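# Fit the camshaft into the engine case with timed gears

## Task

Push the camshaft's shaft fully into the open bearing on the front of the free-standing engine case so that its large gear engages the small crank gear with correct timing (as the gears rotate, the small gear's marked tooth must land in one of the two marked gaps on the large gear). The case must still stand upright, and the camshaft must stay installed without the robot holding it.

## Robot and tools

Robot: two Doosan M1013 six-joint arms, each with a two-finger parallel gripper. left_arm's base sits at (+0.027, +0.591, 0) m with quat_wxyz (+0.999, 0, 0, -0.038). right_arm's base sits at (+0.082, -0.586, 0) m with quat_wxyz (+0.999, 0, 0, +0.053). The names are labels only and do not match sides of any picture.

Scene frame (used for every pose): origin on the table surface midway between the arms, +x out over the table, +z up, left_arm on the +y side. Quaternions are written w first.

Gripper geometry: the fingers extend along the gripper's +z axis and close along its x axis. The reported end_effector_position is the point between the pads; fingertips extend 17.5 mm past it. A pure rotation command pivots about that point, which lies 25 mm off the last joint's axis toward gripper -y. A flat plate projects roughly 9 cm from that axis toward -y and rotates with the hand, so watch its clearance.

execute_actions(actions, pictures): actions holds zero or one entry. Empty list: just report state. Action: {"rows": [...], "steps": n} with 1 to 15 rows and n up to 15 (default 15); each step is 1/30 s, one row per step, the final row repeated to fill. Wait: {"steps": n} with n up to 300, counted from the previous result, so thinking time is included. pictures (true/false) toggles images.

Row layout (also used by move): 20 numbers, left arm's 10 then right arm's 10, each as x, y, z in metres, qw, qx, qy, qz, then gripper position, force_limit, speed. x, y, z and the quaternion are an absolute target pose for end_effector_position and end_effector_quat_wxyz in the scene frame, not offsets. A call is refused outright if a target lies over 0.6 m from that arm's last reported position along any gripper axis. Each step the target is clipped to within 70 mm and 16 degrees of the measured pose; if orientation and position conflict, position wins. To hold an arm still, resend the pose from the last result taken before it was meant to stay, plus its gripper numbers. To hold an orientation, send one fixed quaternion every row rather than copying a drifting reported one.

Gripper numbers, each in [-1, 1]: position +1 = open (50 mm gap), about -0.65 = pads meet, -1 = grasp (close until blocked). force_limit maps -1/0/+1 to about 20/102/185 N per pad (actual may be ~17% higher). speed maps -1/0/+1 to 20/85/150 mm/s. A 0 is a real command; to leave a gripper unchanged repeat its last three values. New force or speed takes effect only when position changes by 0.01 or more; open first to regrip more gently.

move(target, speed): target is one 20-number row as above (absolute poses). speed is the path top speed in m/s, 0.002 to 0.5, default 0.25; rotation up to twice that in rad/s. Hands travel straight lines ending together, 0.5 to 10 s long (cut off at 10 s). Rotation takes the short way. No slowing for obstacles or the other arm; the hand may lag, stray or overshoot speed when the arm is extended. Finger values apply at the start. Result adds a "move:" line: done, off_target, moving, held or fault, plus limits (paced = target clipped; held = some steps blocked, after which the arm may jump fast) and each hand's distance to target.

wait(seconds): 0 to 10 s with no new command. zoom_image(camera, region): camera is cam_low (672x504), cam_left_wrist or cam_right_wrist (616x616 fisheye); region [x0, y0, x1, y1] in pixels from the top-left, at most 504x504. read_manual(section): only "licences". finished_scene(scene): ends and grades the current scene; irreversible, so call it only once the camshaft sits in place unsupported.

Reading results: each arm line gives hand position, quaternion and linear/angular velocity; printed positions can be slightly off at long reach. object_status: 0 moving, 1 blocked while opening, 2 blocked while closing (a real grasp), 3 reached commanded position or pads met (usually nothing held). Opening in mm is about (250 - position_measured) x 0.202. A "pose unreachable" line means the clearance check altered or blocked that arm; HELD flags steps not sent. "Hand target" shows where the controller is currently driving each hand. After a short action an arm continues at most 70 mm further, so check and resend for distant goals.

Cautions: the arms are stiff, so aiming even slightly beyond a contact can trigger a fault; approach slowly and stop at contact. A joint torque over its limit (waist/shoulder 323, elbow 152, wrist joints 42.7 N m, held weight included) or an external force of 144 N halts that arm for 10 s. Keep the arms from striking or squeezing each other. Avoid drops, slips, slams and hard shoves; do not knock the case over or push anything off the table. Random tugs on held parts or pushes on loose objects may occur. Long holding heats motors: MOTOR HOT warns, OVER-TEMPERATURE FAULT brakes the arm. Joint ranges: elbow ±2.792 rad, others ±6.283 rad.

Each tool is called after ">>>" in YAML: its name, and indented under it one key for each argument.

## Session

>>> execute_actions:
  actions: []

Scene clock: 0.00 s of 4400.00 s.
left_arm: end_effector_position=(+0.1388, -0.1124, +0.2283) position_measured=3 object_status=3 end_effector_quat_wxyz=(-0.557, +0.776, -0.093, +0.279) end_effector_velocity=(-0.000, -0.000, +0.001) end_effector_angular_velocity=(-0.000, +0.002, -0.000) | right_arm: end_effector_position=(+0.6122, -0.9011, +0.2334) position_measured=3 object_status=3 end_effector_quat_wxyz=(+0.304, +0.737, +0.042, -0.602) end_effector_velocity=(+0.000, +0.001, +0.001) end_effector_angular_velocity=(-0.000, -0.002, +0.001)
Joint positions: left_arm=[-1.58   0.873  1.218  0.645  2.256  0.22 ] | right_arm=[-0.373  0.691  1.579 -0.938  2.069  1.314]
Joint velocities: left_arm=[-0.    -0.001 -0.001 -0.     0.     0.002] | right_arm=[ 0.001 -0.002  0.     0.     0.    -0.   ]
Hand target (left_arm): +0.139, -0.112, +0.228; -0.557, +0.776, -0.093, +0.279
Hand target (right_arm): +0.612, -0.901, +0.233; +0.304, +0.737, +0.042, -0.602

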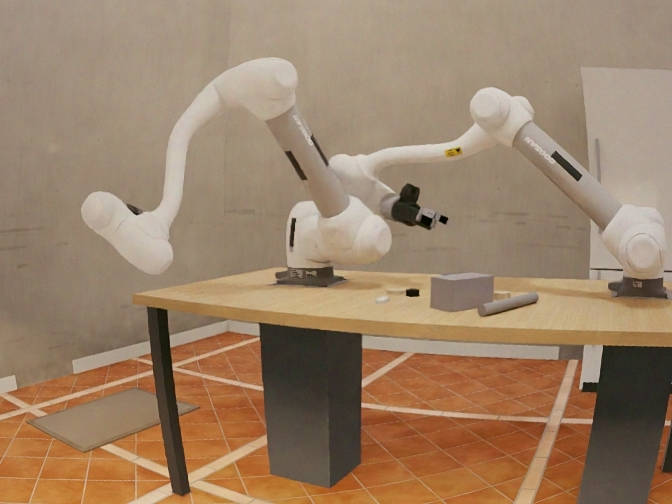

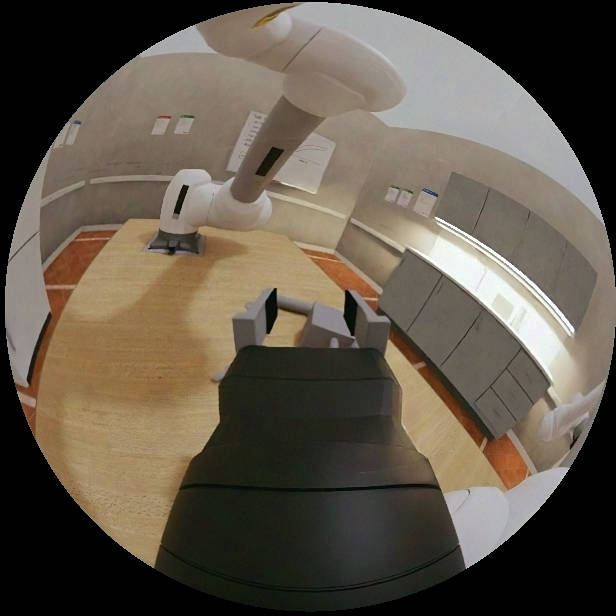

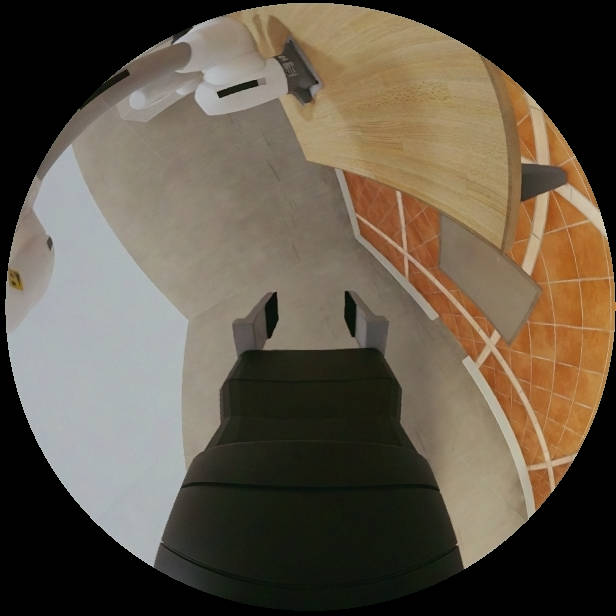

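>>> move:
  target: [0.27,-0.06,0.22,0,1,0,0,1,0,0,0.55,-0.55,0.25,0,1,0,0,1,0,0]
  speed: 0.35

Scene clock: 4.77 s of 4400.00 s.
left_arm: end_effector_position=(+0.1498, -0.1081, +0.2277) position_measured=3 object_status=3 end_effector_quat_wxyz=(-0.516, +0.812, -0.086, +0.258) end_effector_velocity=(+0.000, +0.000, +0.001) end_effector_angular_velocity=(-0.002, +0.000, +0.000) | right_arm: end_effector_position=(+0.6092, -0.8821, +0.2342) position_measured=3 object_status=3 end_effector_quat_wxyz=(+0.291, +0.763, +0.040, -0.576) end_effector_velocity=(+0.000, +0.000, -0.001) end_effector_angular_velocity=(+0.000, +0.003, +0.000)
Joint positions: left_arm=[-1.562  0.832  1.229  0.587  2.18   0.187] | right_arm=[-0.356  0.654  1.592 -0.874  2.035  1.333]
Joint velocities: left_arm=[ 0.    -0.001 -0.    -0.     0.    -0.   ] | right_arm=[ 0.001  0.002 -0.     0.     0.001 -0.   ]
Hand target (left_arm): +0.150, -0.108, +0.228; -0.516, +0.812, -0.086, +0.258
Hand target (right_arm): +0.609, -0.882, +0.234; +0.291, +0.763, +0.040, -0.576
Off the commanded pose (left_arm): 0.130 m, 71 deg; position and orientation clipped at the last step of the last action.
Off the commanded pose (right_arm): 0.338 m, 80 deg; position and orientation clipped at the last step of the last action.
move: held (left_arm, right_arm); limits=paced,held; held on 66 of 74 steps (right_arm, left_arm), including the last (right_arm, left_arm)
pose unreachable (left arm): on one or more control steps of this call this arm could not follow its commanded pose, so it was not sent that pose on those steps. On the call's last step it was still not sent that pose. It may still have moved: this result reports where it is.
cause: the commanded pose would bring a part of the arm too close to another arm (a part of this arm just beyond joint 4 (forearm roll) and a part of the other arm just beyond its joint 2 (shoulder), along the way the arms are being sent).
pose unreachable (right arm): on one or more control steps of this call this arm could not follow its commanded pose, so it was not sent that pose on those steps. On the call's last step it was still not sent that pose. It may still have moved: this result reports where it is.
cause: the commanded pose would bring a part of the arm too close to another arm (a part of this arm just beyond joint 2 (shoulder) and a part of the other arm just beyond its joint 4 (forearm roll)).

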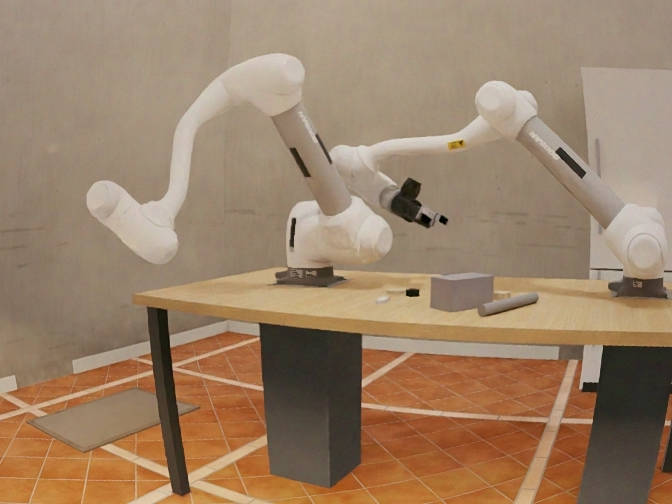

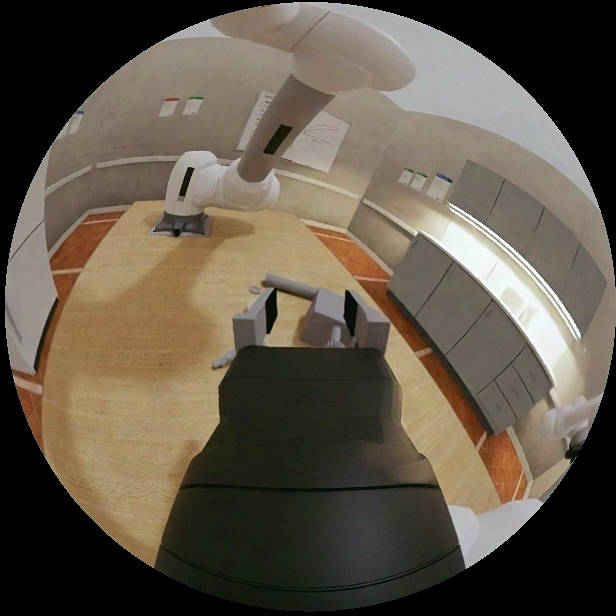

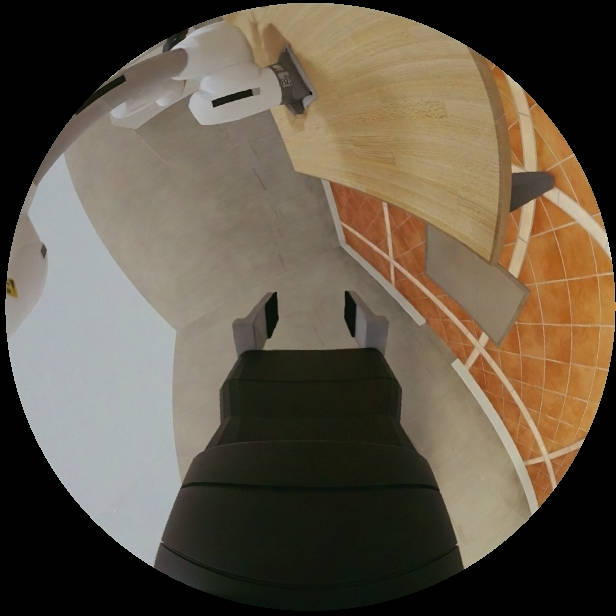

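>>> move:
  target: [0.12,0.1,0.25,-0.516,0.812,-0.086,0.258,1,0,0,0.6092,-0.8821,0.2342,0.291,0.763,0.04,-0.576,1,0,0]

>>> move:
  target: [0.27,-0.02,0.22,0,1,0,0,1,0,0,0.55,-0.6,0.25,0,1,0,0,1,0,0]
  speed: 0.35

Scene clock: 10.07 s of 4400.00 s.
left_arm: end_effector_position=(+0.1202, +0.1000, +0.2501) position_measured=3 object_status=3 end_effector_quat_wxyz=(-0.516, +0.812, -0.086, +0.258) end_effector_velocity=(-0.001, -0.000, +0.001) end_effector_angular_velocity=(-0.001, +0.000, -0.002) | right_arm: end_effector_position=(+0.6092, -0.8821, +0.2342) position_measured=3 object_status=3 end_effector_quat_wxyz=(+0.291, +0.763, +0.040, -0.576) end_effector_velocity=(+0.000, +0.000, +0.000) end_effector_angular_velocity=(-0.000, +0.001, -0.001)
Joint positions: left_arm=[-1.619  0.533  1.731  0.469  2.028  0.02 ] | right_arm=[-0.356  0.654  1.592 -0.875  2.035  1.333]
Joint velocities: left_arm=[-0.001 -0.002 -0.     0.001 -0.     0.   ] | right_arm=[ 0.    -0.    -0.     0.     0.001 -0.   ]
Hand target (left_arm): +0.120, +0.100, +0.250; -0.516, +0.812, -0.086, +0.258
Hand target (right_arm): +0.609, -0.882, +0.234; +0.291, +0.763, +0.040, -0.576
Off the commanded pose (left_arm): 0.000 m, 0 deg.
Off the commanded pose (right_arm): 0.000 m, 0 deg.
move: done; limits=paced

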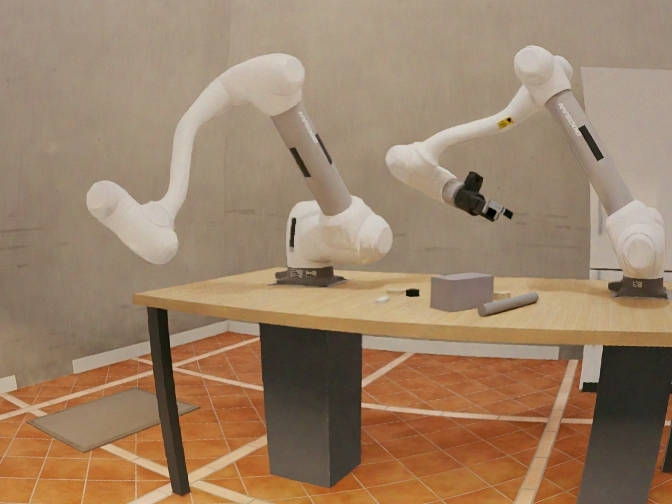

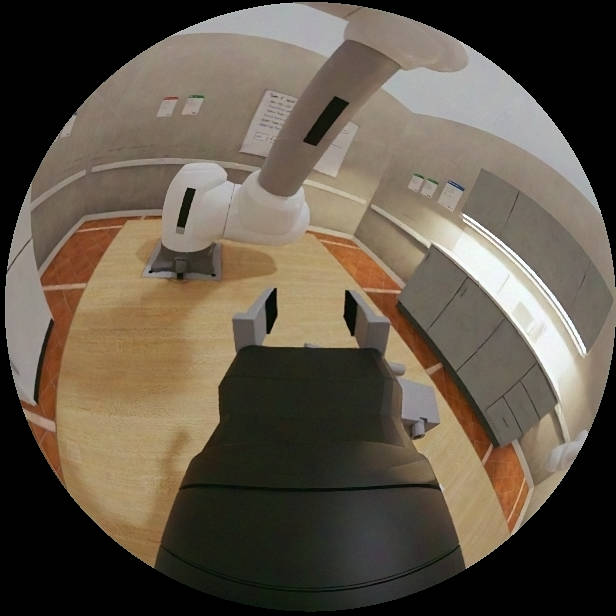

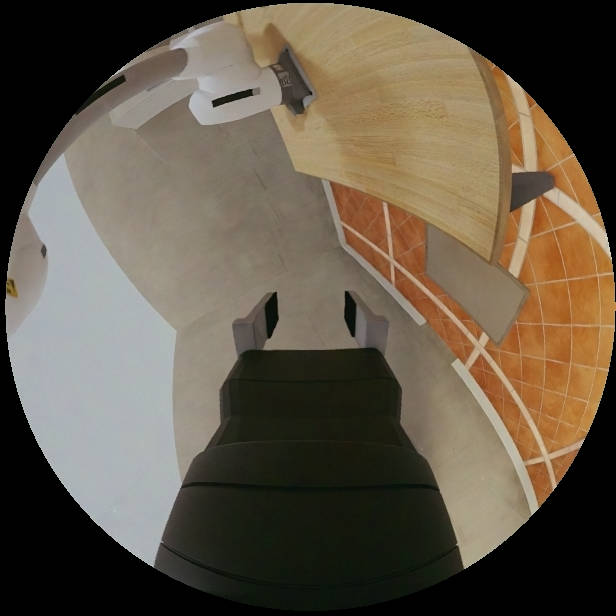

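Scene clock: 12.50 s of 4400.00 s.
left_arm: end_effector_position=(+0.2698, -0.0202, +0.2199) position_measured=3 object_status=3 end_effector_quat_wxyz=(+0.000, +1.000, -0.001, +0.000) end_effector_velocity=(+0.000, +0.000, +0.001) end_effector_angular_velocity=(-0.003, +0.001, +0.002) | right_arm: end_effector_position=(+0.5501, -0.6000, +0.2499) position_measured=3 object_status=3 end_effector_quat_wxyz=(+0.000, +1.000, +0.000, -0.000) end_effector_velocity=(+0.000, -0.000, +0.001) end_effector_angular_velocity=(+0.000, -0.003, -0.001)
Joint positions: left_arm=[-1.181  0.275  1.711  0.     1.155  0.315] | right_arm=[-0.263 -0.076  2.045 -0.     1.173  1.414]
Joint velocities: left_arm=[ 0.001 -0.002 -0.    -0.002 -0.     0.001] | right_arm=[-0.001 -0.002 -0.     0.001 -0.    -0.   ]
Hand target (left_arm): +0.270, -0.020, +0.220; +0.001, +1.000, -0.001, +0.000
Hand target (right_arm): +0.550, -0.600, +0.250; +0.000, +1.000, +0.000, +0.000
Off the commanded pose (left_arm): 0.000 m, 0 deg.
Off the commanded pose (right_arm): 0.000 m, 0 deg.
move: done

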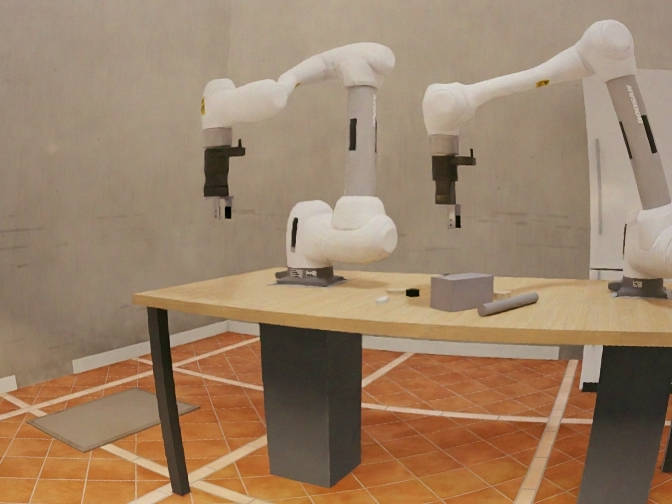

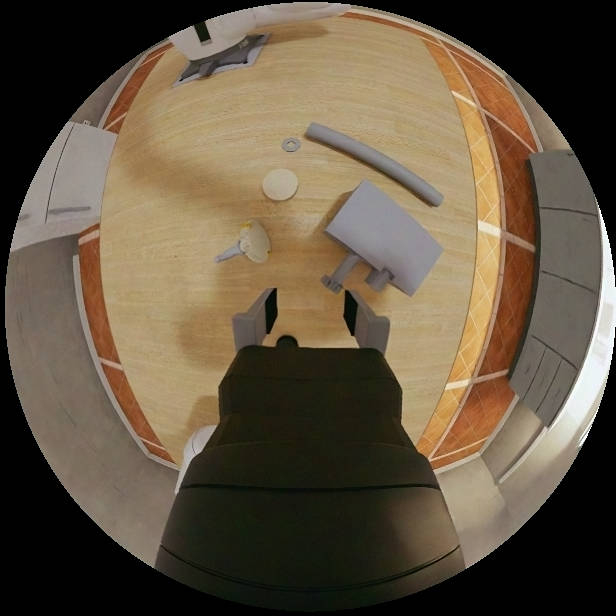

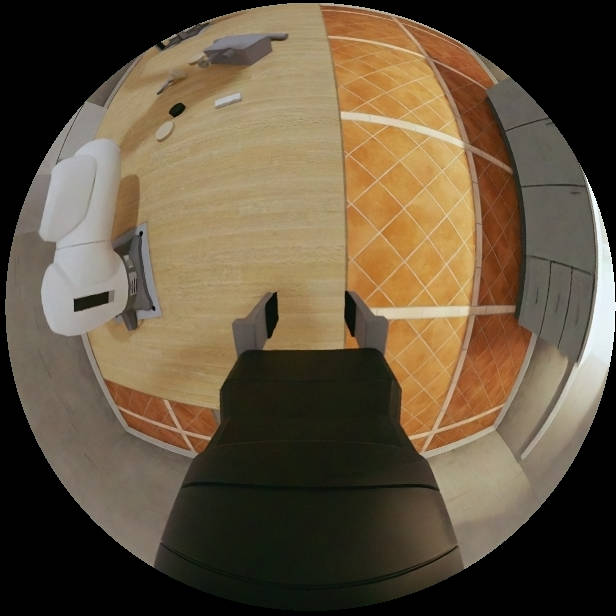

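>>> zoom_image:
  camera: "cam_left_wrist"
  region: [205, 200, 295, 280]

>>> zoom_image:
  camera: "cam_left_wrist"
  region: [310, 170, 450, 310]

Region (205, 200, 295, 280) of cam_left_wrist's 616x616 image, scaled by 5.600, with more detail than that image has.

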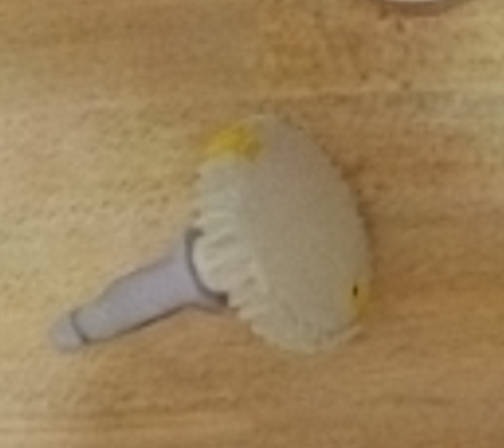

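Region (310, 170, 450, 310) of cam_left_wrist's 616x616 image, scaled by 3.600, with more detail than that image has.

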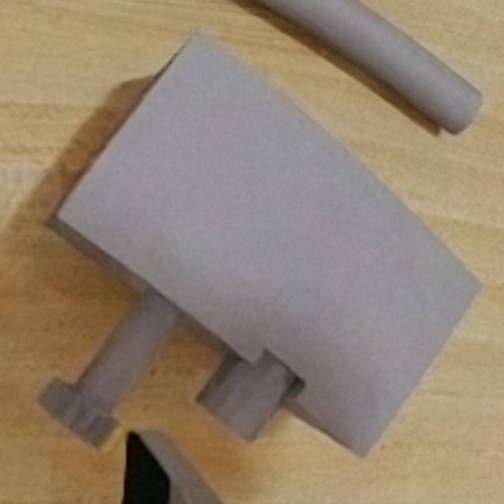

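>>> move:
  target: [0.452,0.105,0.14,-0.0513,0.2905,0.941,-0.166,-1,0,1,0.3,-0.3,0.2,-0.0266,0.9735,0.1629,0.1588,1,0,0]
  speed: 0.45

>>> move:
  target: [0.447,0.098,0.075,-0.0513,0.2905,0.941,-0.166,-1,0,1,0.169,0.024,0.105,-0.0266,0.9735,0.1629,0.1588,1,0,0]
  speed: 0.25

>>> zoom_image:
  camera: "cam_right_wrist"
  region: [210, 200, 410, 360]

Scene clock: 33.40 s of 4400.00 s.
left_arm: end_effector_position=(+0.4522, +0.1046, +0.1401) position_measured=254 object_status=3 end_effector_quat_wxyz=(-0.051, +0.291, +0.941, -0.166) end_effector_velocity=(+0.000, +0.001, +0.000) end_effector_angular_velocity=(+0.000, -0.001, -0.000) | right_arm: end_effector_position=(+0.3005, -0.2996, +0.2000) position_measured=3 object_status=3 end_effector_quat_wxyz=(-0.026, +0.973, +0.163, +0.159) end_effector_velocity=(+0.000, +0.000, +0.001) end_effector_angular_velocity=(-0.001, -0.000, -0.001)
Joint positions: left_arm=[-0.633  0.285  1.919 -0.434  0.944 -1.423] | right_arm=[ 0.81  -0.399  2.405 -0.233  0.877  2.282]
Joint velocities: left_arm=[ 0.001 -0.001  0.001  0.001 -0.     0.   ] | right_arm=[ 0.001  0.    -0.002 -0.001  0.002  0.002]
Hand target (left_arm): +0.452, +0.105, +0.140; -0.051, +0.291, +0.941, -0.166
Hand target (right_arm): +0.301, -0.299, +0.200; -0.026, +0.973, +0.163, +0.160
Off the commanded pose (left_arm): 0.000 m, 0 deg.
Off the commanded pose (right_arm): 0.001 m, 0 deg.
After step 90, 14.60 s passed at rest.
move: done

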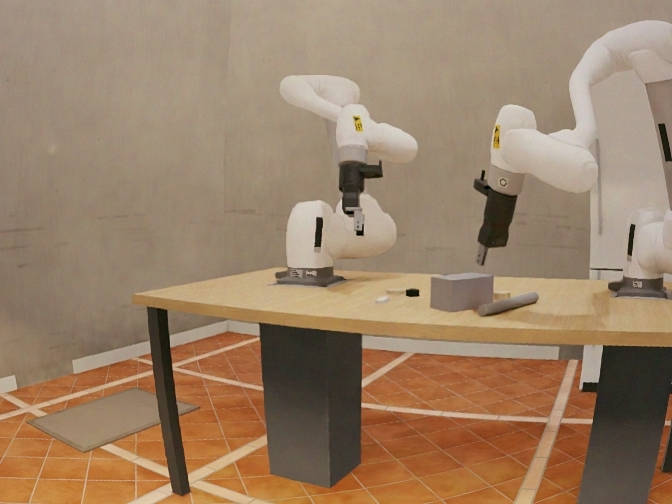

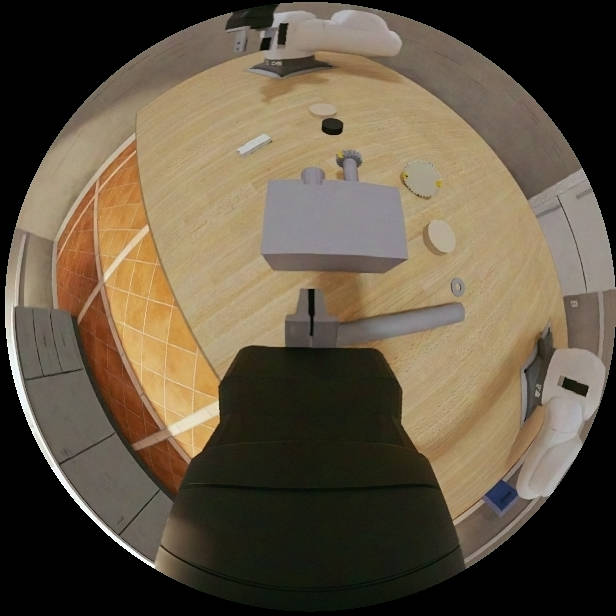

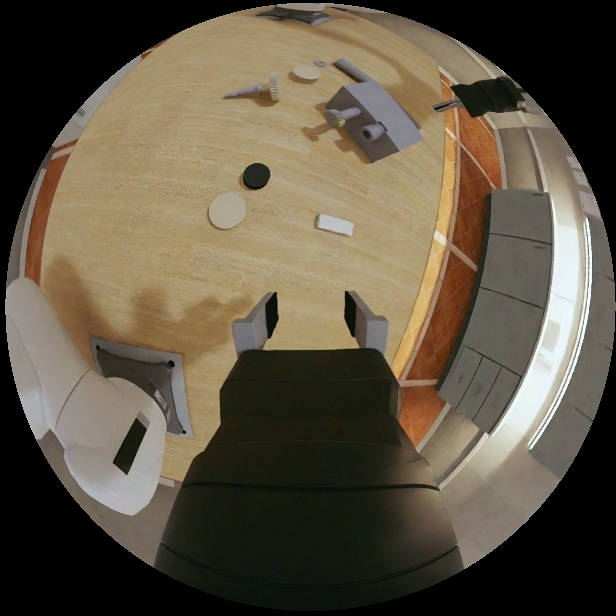

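Scene clock: 35.27 s of 4400.00 s.
left_arm: end_effector_position=(+0.4470, +0.0980, +0.0750) position_measured=254 object_status=3 end_effector_quat_wxyz=(-0.051, +0.290, +0.941, -0.166) end_effector_velocity=(+0.000, -0.000, -0.000) end_effector_angular_velocity=(+0.001, +0.000, +0.000) | right_arm: end_effector_position=(+0.1694, +0.0243, +0.1046) position_measured=3 object_status=3 end_effector_quat_wxyz=(-0.027, +0.973, +0.163, +0.159) end_effector_velocity=(+0.000, +0.000, -0.001) end_effector_angular_velocity=(-0.002, +0.000, -0.000)
Joint positions: left_arm=[-0.647  0.357  1.965 -0.476  0.834 -1.369] | right_arm=[ 1.395  0.214  2.07  -0.433  0.776  3.04 ]
Joint velocities: left_arm=[-0.     0.001 -0.001  0.001 -0.    -0.001] | right_arm=[-0.     0.002 -0.001 -0.    -0.     0.   ]
Hand target (left_arm): +0.447, +0.098, +0.075; -0.051, +0.290, +0.941, -0.166
Hand target (right_arm): +0.169, +0.024, +0.105; -0.027, +0.973, +0.163, +0.159
Off the commanded pose (left_arm): 0.000 m, 0 deg.
Off the commanded pose (right_arm): 0.001 m, 0 deg.
move: done

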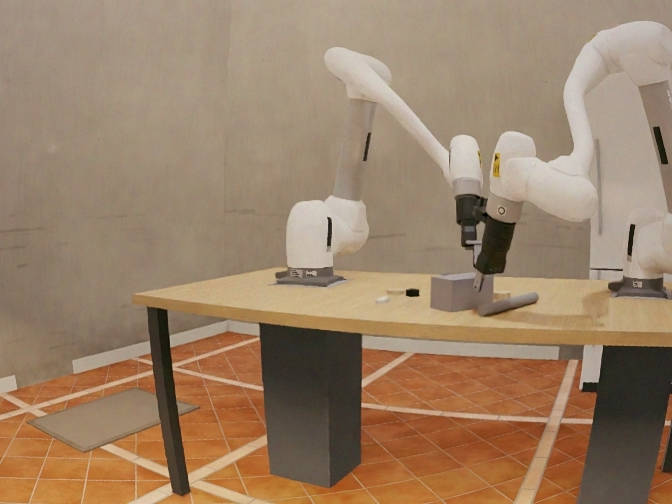

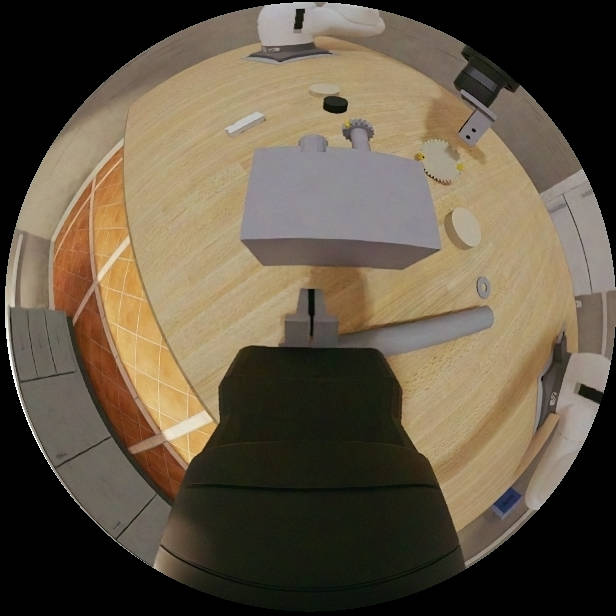

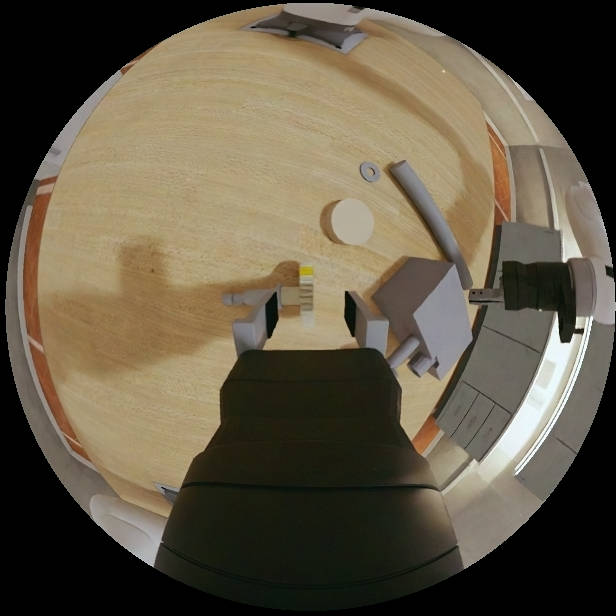

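Region (210, 200, 410, 360) of cam_right_wrist's 616x616 image, scaled by 2.520, with more detail than that image has; it fills the top 403 rows of this view, and the rest is white.

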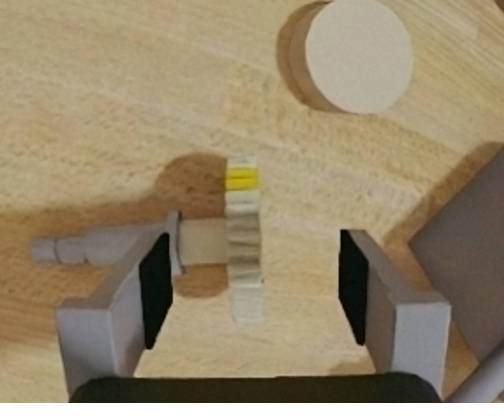

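>>> move:
  target: [0.3975,0.105,0.073,-0.0513,0.2905,0.941,-0.166,-1,0,1,0.1791,0.0232,0.063,-0.0293,0.9705,0.1798,0.1583,0.3,0,0]
  speed: 0.06

>>> zoom_image:
  camera: "cam_right_wrist"
  region: [190, 200, 410, 360]

>>> zoom_image:
  camera: "cam_left_wrist"
  region: [285, 110, 345, 165]

Scene clock: 41.67 s of 4400.00 s.
left_arm: end_effector_position=(+0.3975, +0.1051, +0.0730) position_measured=254 object_status=3 end_effector_quat_wxyz=(-0.051, +0.290, +0.941, -0.166) end_effector_velocity=(+0.000, +0.000, +0.000) end_effector_angular_velocity=(-0.000, -0.000, +0.001) | right_arm: end_effector_position=(+0.1791, +0.0232, +0.0630) position_measured=107 object_status=3 end_effector_quat_wxyz=(-0.029, +0.970, +0.180, +0.158) end_effector_velocity=(-0.001, +0.000, -0.000) end_effector_angular_velocity=(-0.000, -0.000, +0.001)
Joint positions: left_arm=[-0.694  0.304  2.048 -0.494  0.791 -1.39 ] | right_arm=[ 1.373  0.262  2.107 -0.47   0.681  3.038]
Joint velocities: left_arm=[ 0.001 -0.     0.     0.    -0.    -0.   ] | right_arm=[ 0.001  0.    -0.    -0.     0.     0.   ]
Hand target (left_arm): +0.398, +0.105, +0.073; -0.051, +0.290, +0.941, -0.166
Hand target (right_arm): +0.179, +0.023, +0.063; -0.029, +0.970, +0.180, +0.158
Off the commanded pose (left_arm): 0.000 m, 0 deg.
Off the commanded pose (right_arm): 0.000 m, 0 deg.
After step 90, 2.27 s passed at rest.
move: done

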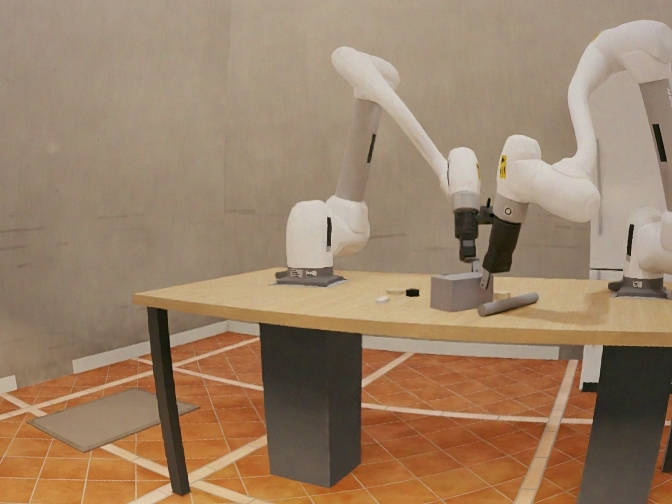

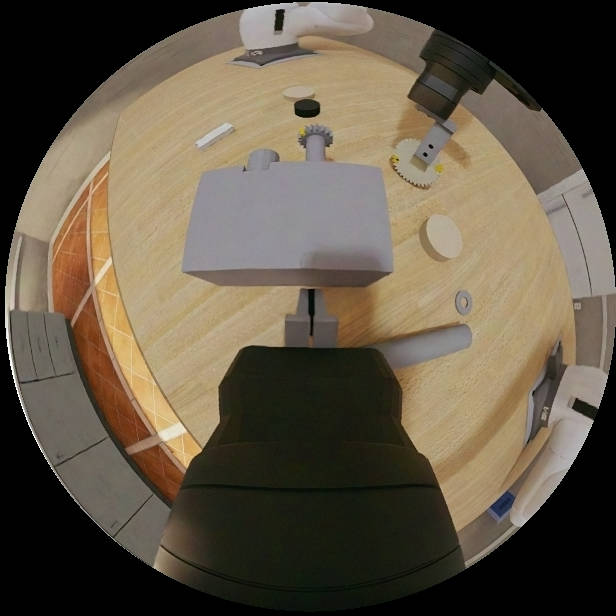

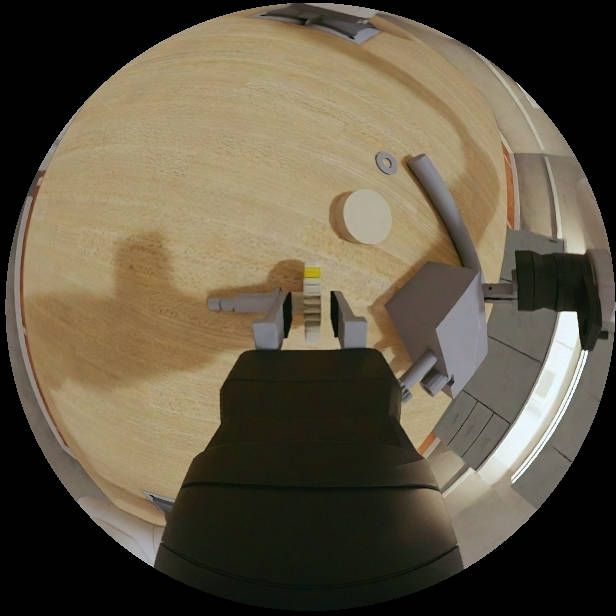

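Region (190, 200, 410, 360) of cam_right_wrist's 616x616 image, scaled by 2.291, with more detail than that image has; it fills the top 367 rows of this view, and the rest is white.

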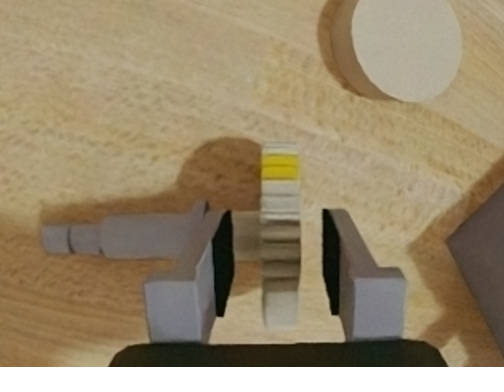

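Region (285, 110, 345, 165) of cam_left_wrist's 616x616 image, scaled by 8.400, with more detail than that image has; it fills the top 462 rows of this view, and the rest is white.

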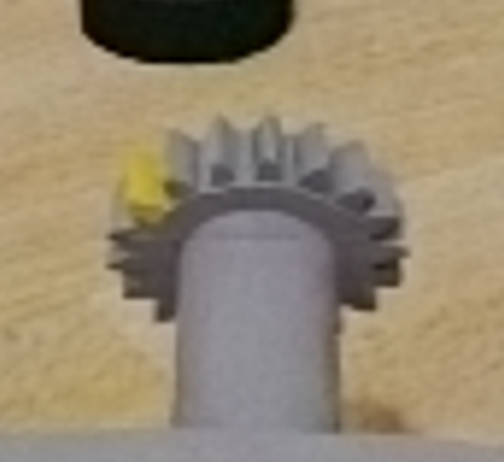

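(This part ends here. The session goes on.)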